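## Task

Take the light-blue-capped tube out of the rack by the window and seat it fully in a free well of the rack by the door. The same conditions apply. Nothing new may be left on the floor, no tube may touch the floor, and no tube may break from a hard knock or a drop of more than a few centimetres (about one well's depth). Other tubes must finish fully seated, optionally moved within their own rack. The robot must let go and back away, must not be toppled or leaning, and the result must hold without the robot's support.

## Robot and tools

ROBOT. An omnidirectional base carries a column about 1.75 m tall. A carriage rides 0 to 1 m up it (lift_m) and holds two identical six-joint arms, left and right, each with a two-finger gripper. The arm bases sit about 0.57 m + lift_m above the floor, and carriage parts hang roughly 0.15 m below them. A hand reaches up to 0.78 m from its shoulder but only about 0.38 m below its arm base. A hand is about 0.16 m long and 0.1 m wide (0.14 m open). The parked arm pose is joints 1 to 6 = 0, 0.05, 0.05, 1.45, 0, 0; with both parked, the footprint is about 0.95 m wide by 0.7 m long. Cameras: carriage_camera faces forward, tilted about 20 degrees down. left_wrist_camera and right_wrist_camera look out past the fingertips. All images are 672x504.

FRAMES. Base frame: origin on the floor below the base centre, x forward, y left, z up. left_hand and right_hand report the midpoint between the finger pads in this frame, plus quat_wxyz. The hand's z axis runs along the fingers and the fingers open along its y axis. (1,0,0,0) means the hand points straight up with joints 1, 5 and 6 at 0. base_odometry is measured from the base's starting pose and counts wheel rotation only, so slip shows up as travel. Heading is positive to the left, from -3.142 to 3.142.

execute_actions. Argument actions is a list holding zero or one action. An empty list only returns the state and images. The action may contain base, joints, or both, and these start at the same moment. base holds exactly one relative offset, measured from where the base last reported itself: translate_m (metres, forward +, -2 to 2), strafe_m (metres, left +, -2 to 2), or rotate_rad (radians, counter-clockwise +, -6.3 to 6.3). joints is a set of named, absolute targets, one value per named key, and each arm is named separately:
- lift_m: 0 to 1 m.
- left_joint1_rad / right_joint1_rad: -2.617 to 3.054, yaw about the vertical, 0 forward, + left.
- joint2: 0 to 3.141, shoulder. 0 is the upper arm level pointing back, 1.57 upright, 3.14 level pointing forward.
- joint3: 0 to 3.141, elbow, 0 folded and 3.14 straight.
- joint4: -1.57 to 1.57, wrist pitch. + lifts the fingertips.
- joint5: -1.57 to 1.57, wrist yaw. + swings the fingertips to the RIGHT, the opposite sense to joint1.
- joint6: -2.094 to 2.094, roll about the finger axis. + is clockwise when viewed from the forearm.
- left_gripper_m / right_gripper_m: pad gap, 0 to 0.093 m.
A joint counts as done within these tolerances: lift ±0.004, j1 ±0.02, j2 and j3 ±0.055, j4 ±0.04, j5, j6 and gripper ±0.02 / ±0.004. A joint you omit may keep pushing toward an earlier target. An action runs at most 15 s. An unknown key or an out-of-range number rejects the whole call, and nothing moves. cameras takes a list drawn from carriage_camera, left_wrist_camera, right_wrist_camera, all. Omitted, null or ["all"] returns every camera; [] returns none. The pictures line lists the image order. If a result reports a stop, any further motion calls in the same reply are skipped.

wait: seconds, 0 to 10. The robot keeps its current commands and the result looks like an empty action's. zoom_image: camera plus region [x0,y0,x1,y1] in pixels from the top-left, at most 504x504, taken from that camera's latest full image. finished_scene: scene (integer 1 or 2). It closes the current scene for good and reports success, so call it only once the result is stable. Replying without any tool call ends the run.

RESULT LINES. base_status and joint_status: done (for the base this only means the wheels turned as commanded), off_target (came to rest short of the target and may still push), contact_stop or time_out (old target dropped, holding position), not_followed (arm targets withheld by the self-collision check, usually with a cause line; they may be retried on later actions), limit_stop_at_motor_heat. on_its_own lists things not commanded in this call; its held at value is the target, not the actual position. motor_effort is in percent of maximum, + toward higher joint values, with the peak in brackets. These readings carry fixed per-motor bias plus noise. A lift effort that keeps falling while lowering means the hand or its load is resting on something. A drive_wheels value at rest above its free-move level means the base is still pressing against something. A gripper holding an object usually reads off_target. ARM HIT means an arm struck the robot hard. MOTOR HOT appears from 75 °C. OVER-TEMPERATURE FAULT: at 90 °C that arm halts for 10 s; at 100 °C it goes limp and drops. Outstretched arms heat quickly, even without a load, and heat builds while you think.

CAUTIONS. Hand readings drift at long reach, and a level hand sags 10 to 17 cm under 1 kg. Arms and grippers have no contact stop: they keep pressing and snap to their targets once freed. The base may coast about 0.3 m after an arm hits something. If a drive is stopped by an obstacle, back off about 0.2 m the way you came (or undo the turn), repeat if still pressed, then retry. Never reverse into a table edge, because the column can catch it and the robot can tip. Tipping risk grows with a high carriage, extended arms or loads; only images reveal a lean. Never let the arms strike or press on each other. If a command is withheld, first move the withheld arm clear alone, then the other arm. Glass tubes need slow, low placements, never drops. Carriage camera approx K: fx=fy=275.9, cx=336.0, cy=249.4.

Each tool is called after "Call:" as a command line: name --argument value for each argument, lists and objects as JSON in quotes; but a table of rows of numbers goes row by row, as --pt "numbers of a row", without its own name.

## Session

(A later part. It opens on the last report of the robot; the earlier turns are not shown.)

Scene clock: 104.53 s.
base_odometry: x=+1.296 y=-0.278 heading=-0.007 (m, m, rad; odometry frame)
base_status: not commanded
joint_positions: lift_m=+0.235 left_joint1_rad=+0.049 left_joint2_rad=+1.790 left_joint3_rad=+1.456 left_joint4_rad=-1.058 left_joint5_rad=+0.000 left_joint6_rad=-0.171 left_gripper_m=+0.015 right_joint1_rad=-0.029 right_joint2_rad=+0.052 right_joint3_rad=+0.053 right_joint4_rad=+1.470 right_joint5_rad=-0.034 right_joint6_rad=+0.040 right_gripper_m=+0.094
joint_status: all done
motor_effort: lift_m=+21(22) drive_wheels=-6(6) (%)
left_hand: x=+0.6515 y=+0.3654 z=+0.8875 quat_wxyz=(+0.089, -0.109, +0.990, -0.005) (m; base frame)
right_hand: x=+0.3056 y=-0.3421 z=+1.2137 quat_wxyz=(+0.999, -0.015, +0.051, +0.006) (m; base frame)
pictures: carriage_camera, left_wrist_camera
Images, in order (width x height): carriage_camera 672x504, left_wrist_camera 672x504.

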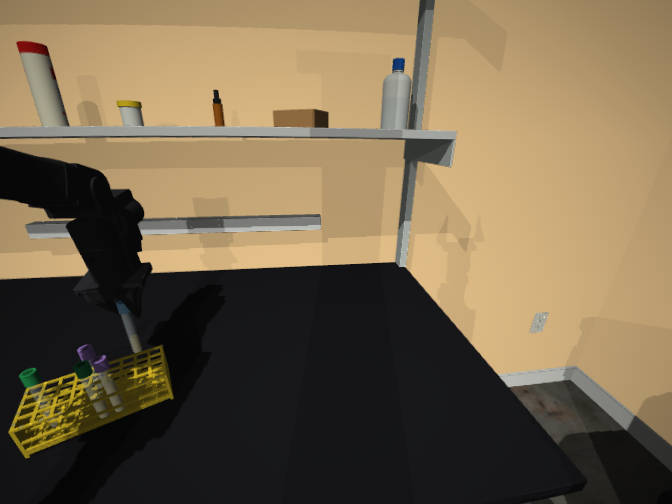

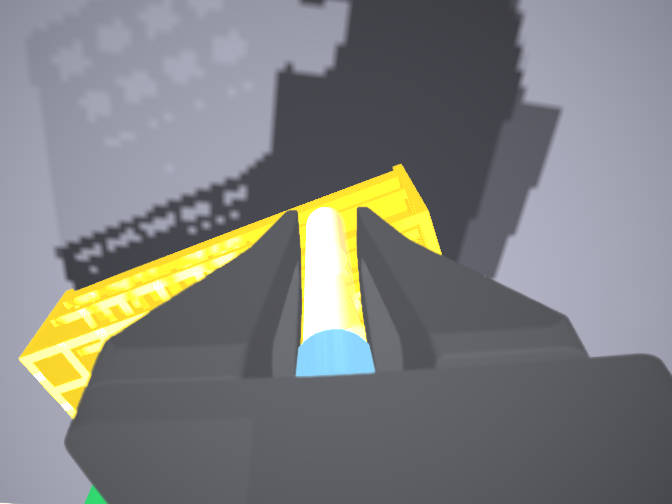

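Call:
execute_actions --actions '[{"base":{"translate_m":-0.022},"joints":{"lift_m":0.245}}]' --cameras '["carriage_camera","left_wrist_camera"]'

Call:
zoom_image --camera "carriage_camera" --region '[60,290,220,410]'

Call:
zoom_image --camera "left_wrist_camera" --region '[230,130,450,340]'

Scene clock: 105.80 s.
base_odometry: x=+1.274 y=-0.278 heading=-0.006 (m, m, rad; odometry frame)
base_status: done
joint_positions: lift_m=+0.245 left_joint1_rad=+0.049 left_joint2_rad=+1.788 left_joint3_rad=+1.456 left_joint4_rad=-1.056 left_joint5_rad=+0.000 left_joint6_rad=-0.171 left_gripper_m=+0.015 right_joint1_rad=-0.029 right_joint2_rad=+0.052 right_joint3_rad=+0.053 right_joint4_rad=+1.471 right_joint5_rad=-0.034 right_joint6_rad=+0.040 right_gripper_m=+0.094
joint_status: all done
motor_effort: lift_m=+22(27) drive_wheels=-6(17) (%)
left_hand: x=+0.6519 y=+0.3653 z=+0.8982 quat_wxyz=(+0.091, -0.109, +0.990, -0.006) (m; base frame)
right_hand: x=+0.3054 y=-0.3421 z=+1.2236 quat_wxyz=(+0.999, -0.015, +0.050, +0.006) (m; base frame)
pictures: carriage_camera, left_wrist_camera
Images, in order (width x height): carriage_camera 672x504, left_wrist_camera 672x504.

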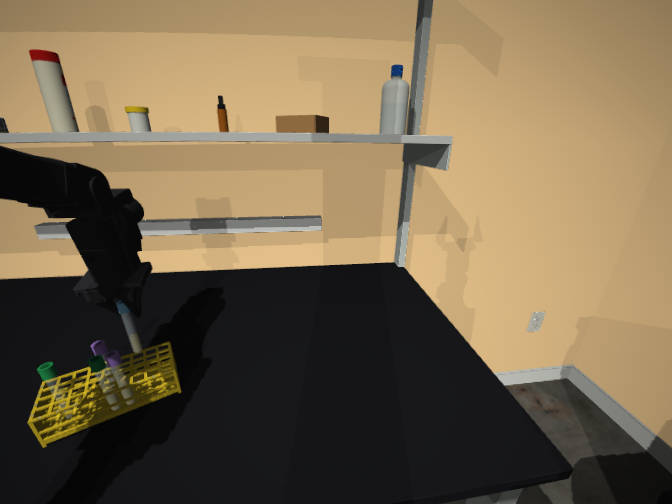

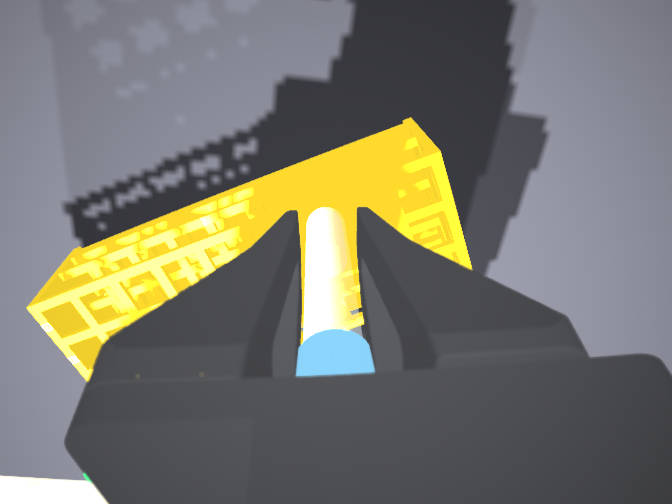

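Region (60, 290, 220, 410) of carriage_camera's 672x504 image, scaled by 3.150, with more detail than that image has; it fills the top 378 rows of this view, and the rest is white.

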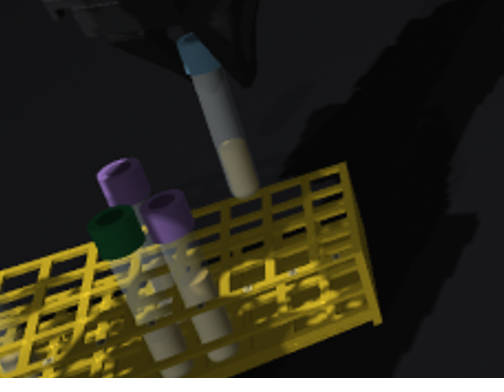

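Region (230, 130, 450, 340) of left_wrist_camera's 672x504 image, scaled by 2.291, with more detail than that image has; it fills the top 481 rows of this view, and the rest is white.

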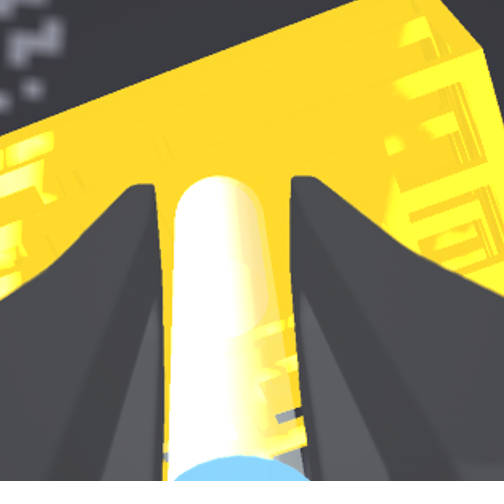

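Call:
execute_actions --actions '[{"joints":{"lift_m":0.225}}]' --cameras '["carriage_camera","left_wrist_camera"]'

Call:
zoom_image --camera "carriage_camera" --region '[60,290,220,410]'

Call:
zoom_image --camera "left_wrist_camera" --region '[230,130,450,340]'

Scene clock: 106.70 s.
base_odometry: x=+1.274 y=-0.278 heading=-0.006 (m, m, rad; odometry frame)
base_status: not commanded
joint_positions: lift_m=+0.225 left_joint1_rad=+0.049 left_joint2_rad=+1.789 left_joint3_rad=+1.456 left_joint4_rad=-1.060 left_joint5_rad=-0.001 left_joint6_rad=-0.171 left_gripper_m=+0.015 right_joint1_rad=-0.029 right_joint2_rad=+0.052 right_joint3_rad=+0.053 right_joint4_rad=+1.471 right_joint5_rad=-0.034 right_joint6_rad=+0.040 right_gripper_m=+0.094
joint_status: all done
motor_effort: lift_m=+21(22) drive_wheels=+5(5) (%)
left_hand: x=+0.6509 y=+0.3654 z=+0.8777 quat_wxyz=(+0.089, -0.109, +0.990, -0.005) (m; base frame)
right_hand: x=+0.3054 y=-0.3421 z=+1.2037 quat_wxyz=(+0.999, -0.015, +0.050, +0.006) (m; base frame)
pictures: carriage_camera, left_wrist_camera
Images, in order (width x height): carriage_camera 672x504, left_wrist_camera 672x504.

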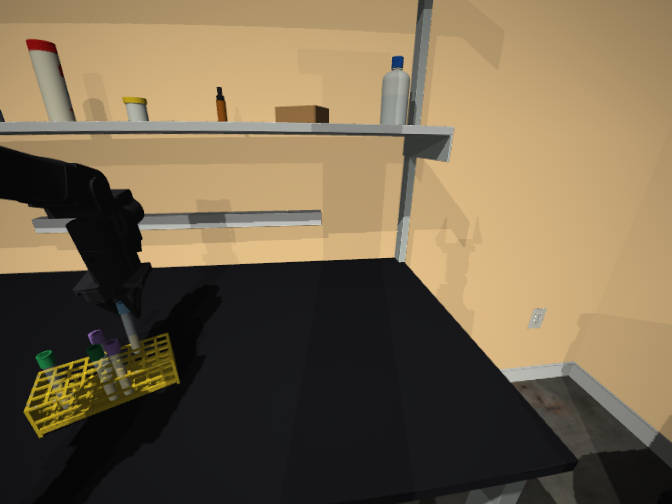

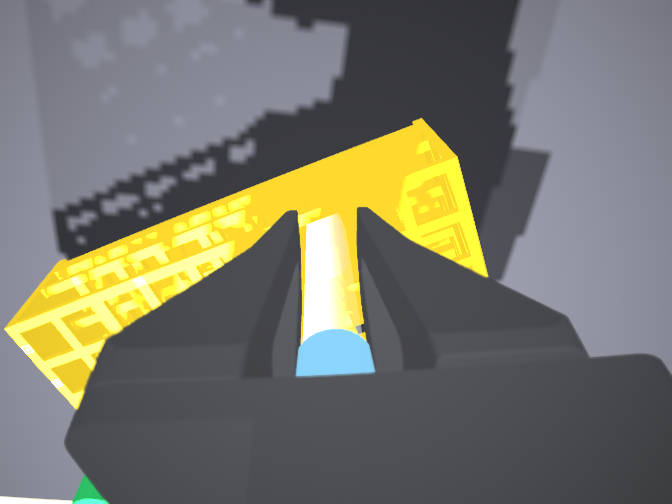

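Region (60, 290, 220, 410) of carriage_camera's 672x504 image, scaled by 3.150, with more detail than that image has; it fills the top 378 rows of this view, and the rest is white.

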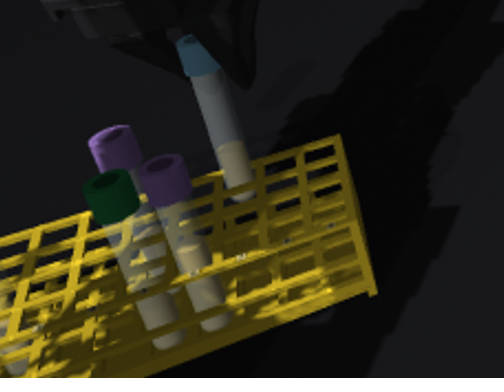

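Region (230, 130, 450, 340) of left_wrist_camera's 672x504 image, scaled by 2.291, with more detail than that image has; it fills the top 481 rows of this view, and the rest is white.

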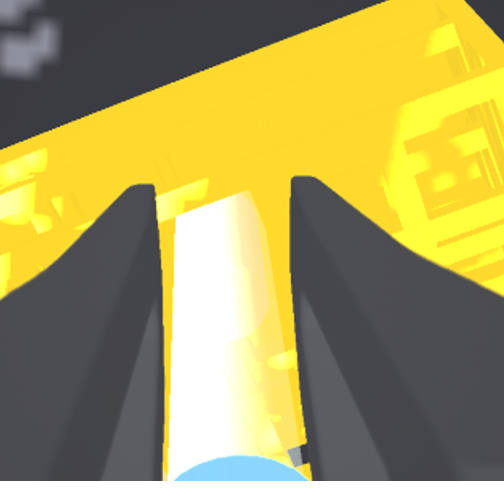

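Call:
execute_actions --actions '[{"joints":{"lift_m":0.2}}]' --cameras '[]'

Call:
execute_actions --actions '[{"joints":{"lift_m":0.182}}]' --cameras '["carriage_camera"]'

Scene clock: 107.50 s.
base_odometry: x=+1.274 y=-0.278 heading=-0.006 (m, m, rad; odometry frame)
base_status: not commanded
joint_positions: lift_m=+0.200 left_joint1_rad=+0.049 left_joint2_rad=+1.788 left_joint3_rad=+1.456 left_joint4_rad=-1.062 left_joint5_rad=+0.000 left_joint6_rad=-0.171 left_gripper_m=+0.015 right_joint1_rad=-0.029 right_joint2_rad=+0.052 right_joint3_rad=+0.053 right_joint4_rad=+1.470 right_joint5_rad=-0.034 right_joint6_rad=+0.040 right_gripper_m=+0.094
joint_status: all done
motor_effort: lift_m=+21(22) drive_wheels=+5(6) (%)
left_hand: x=+0.6505 y=+0.3652 z=+0.8528 quat_wxyz=(+0.088, -0.109, +0.990, -0.005) (m; base frame)
right_hand: x=+0.3056 y=-0.3421 z=+1.1787 quat_wxyz=(+0.999, -0.015, +0.050, +0.006) (m; base frame)
pictures: none
No camera images: the call's "cameras" was empty. Leave "cameras" out to get every camera's image.

Scene clock: 108.07 s.
base_odometry: x=+1.274 y=-0.278 heading=-0.006 (m, m, rad; odometry frame)
base_status: not commanded
joint_positions: lift_m=+0.182 left_joint1_rad=+0.049 left_joint2_rad=+1.762 left_joint3_rad=+1.459 left_joint4_rad=-1.061 left_joint5_rad=+0.000 left_joint6_rad=-0.171 left_gripper_m=+0.015 right_joint1_rad=-0.029 right_joint2_rad=+0.052 right_joint3_rad=+0.053 right_joint4_rad=+1.469 right_joint5_rad=-0.034 right_joint6_rad=+0.040 right_gripper_m=+0.094
joint_status: all done
motor_effort: lift_m=+20(20) drive_wheels=+5(5) (%)
left_hand: x=+0.6516 y=+0.3653 z=+0.8450 quat_wxyz=(+0.103, -0.109, +0.989, -0.006) (m; base frame)
right_hand: x=+0.3057 y=-0.3421 z=+1.1608 quat_wxyz=(+0.999, -0.015, +0.051, +0.006) (m; base frame)
pictures: carriage_camera
Images, in order (width x height): carriage_camera 672x504.

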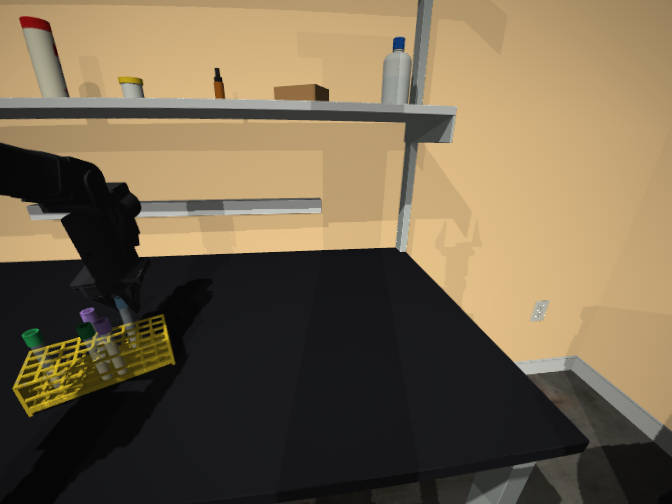

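Bottomed at the grasp height. Release.

Call:
execute_actions --actions '[{"joints":{"lift_m":0.192,"left_gripper_m":0.034}}]' --cameras '[]'

Call:
execute_actions --actions '[{"joints":{"lift_m":0.3}}]' --cameras '["carriage_camera","left_wrist_camera"]'

Call:
zoom_image --camera "carriage_camera" --region '[20,330,240,490]'

Scene clock: 108.87 s.
base_odometry: x=+1.274 y=-0.278 heading=-0.006 (m, m, rad; odometry frame)
base_status: not commanded
joint_positions: lift_m=+0.192 left_joint1_rad=+0.049 left_joint2_rad=+1.774 left_joint3_rad=+1.459 left_joint4_rad=-1.059 left_joint5_rad=+0.000 left_joint6_rad=-0.171 left_gripper_m=+0.034 right_joint1_rad=-0.029 right_joint2_rad=+0.052 right_joint3_rad=+0.053 right_joint4_rad=+1.469 right_joint5_rad=-0.034 right_joint6_rad=+0.040 right_gripper_m=+0.094
joint_status: all done
motor_effort: lift_m=+22(27) drive_wheels=+5(6) (%)
left_hand: x=+0.6521 y=+0.3653 z=+0.8508 quat_wxyz=(+0.098, -0.109, +0.989, -0.006) (m; base frame)
right_hand: x=+0.3058 y=-0.3421 z=+1.1705 quat_wxyz=(+0.999, -0.015, +0.051, +0.006) (m; base frame)
pictures: none
No camera images: the call's "cameras" was empty. Leave "cameras" out to get every camera's image.

Scene clock: 109.83 s.
base_odometry: x=+1.274 y=-0.278 heading=-0.006 (m, m, rad; odometry frame)
base_status: not commanded
joint_positions: lift_m=+0.300 left_joint1_rad=+0.049 left_joint2_rad=+1.782 left_joint3_rad=+1.459 left_joint4_rad=-1.057 left_joint5_rad=+0.000 left_joint6_rad=-0.171 left_gripper_m=+0.034 right_joint1_rad=-0.029 right_joint2_rad=+0.052 right_joint3_rad=+0.053 right_joint4_rad=+1.469 right_joint5_rad=-0.034 right_joint6_rad=+0.040 right_gripper_m=+0.094
joint_status: all done
motor_effort: lift_m=+23(28) drive_wheels=+5(5) (%)
left_hand: x=+0.6525 y=+0.3653 z=+0.9559 quat_wxyz=(+0.095, -0.109, +0.989, -0.006) (m; base frame)
right_hand: x=+0.3058 y=-0.3421 z=+1.2785 quat_wxyz=(+0.999, -0.015, +0.051, +0.006) (m; base frame)
pictures: carriage_camera, left_wrist_camera
Images, in order (width x height): carriage_camera 672x504, left_wrist_camera 672x504.

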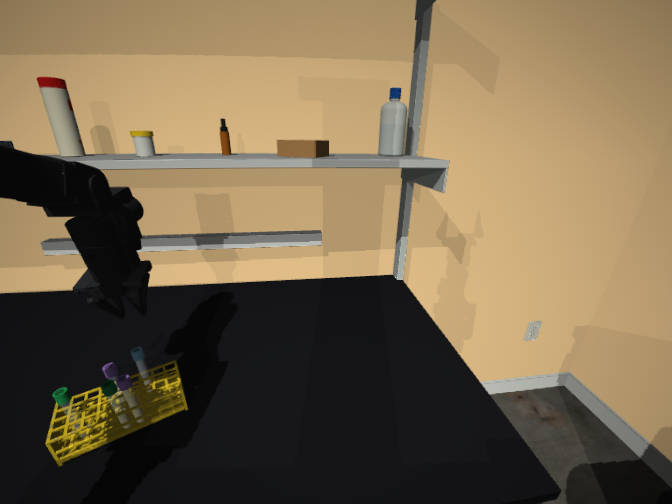

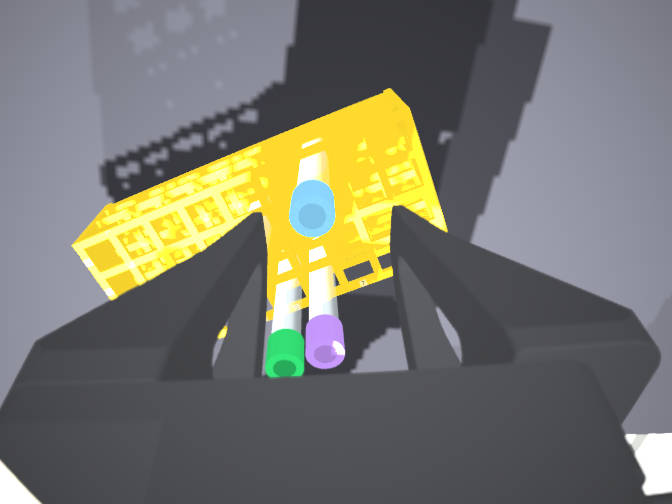

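Region (20, 330, 240, 490) of carriage_camera's 672x504 image, scaled by 2.291, with more detail than that image has; it fills the top 367 rows of this view, and the rest is white.

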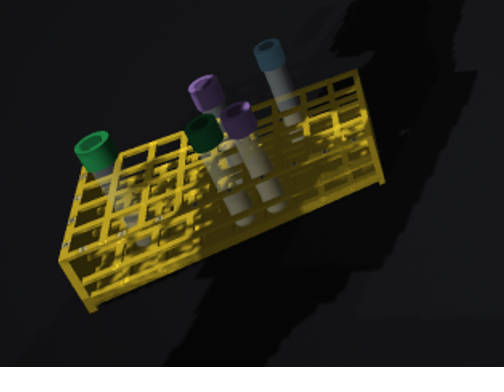

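Call:
finished_scene --scene 2

The scene is finished: the task was done.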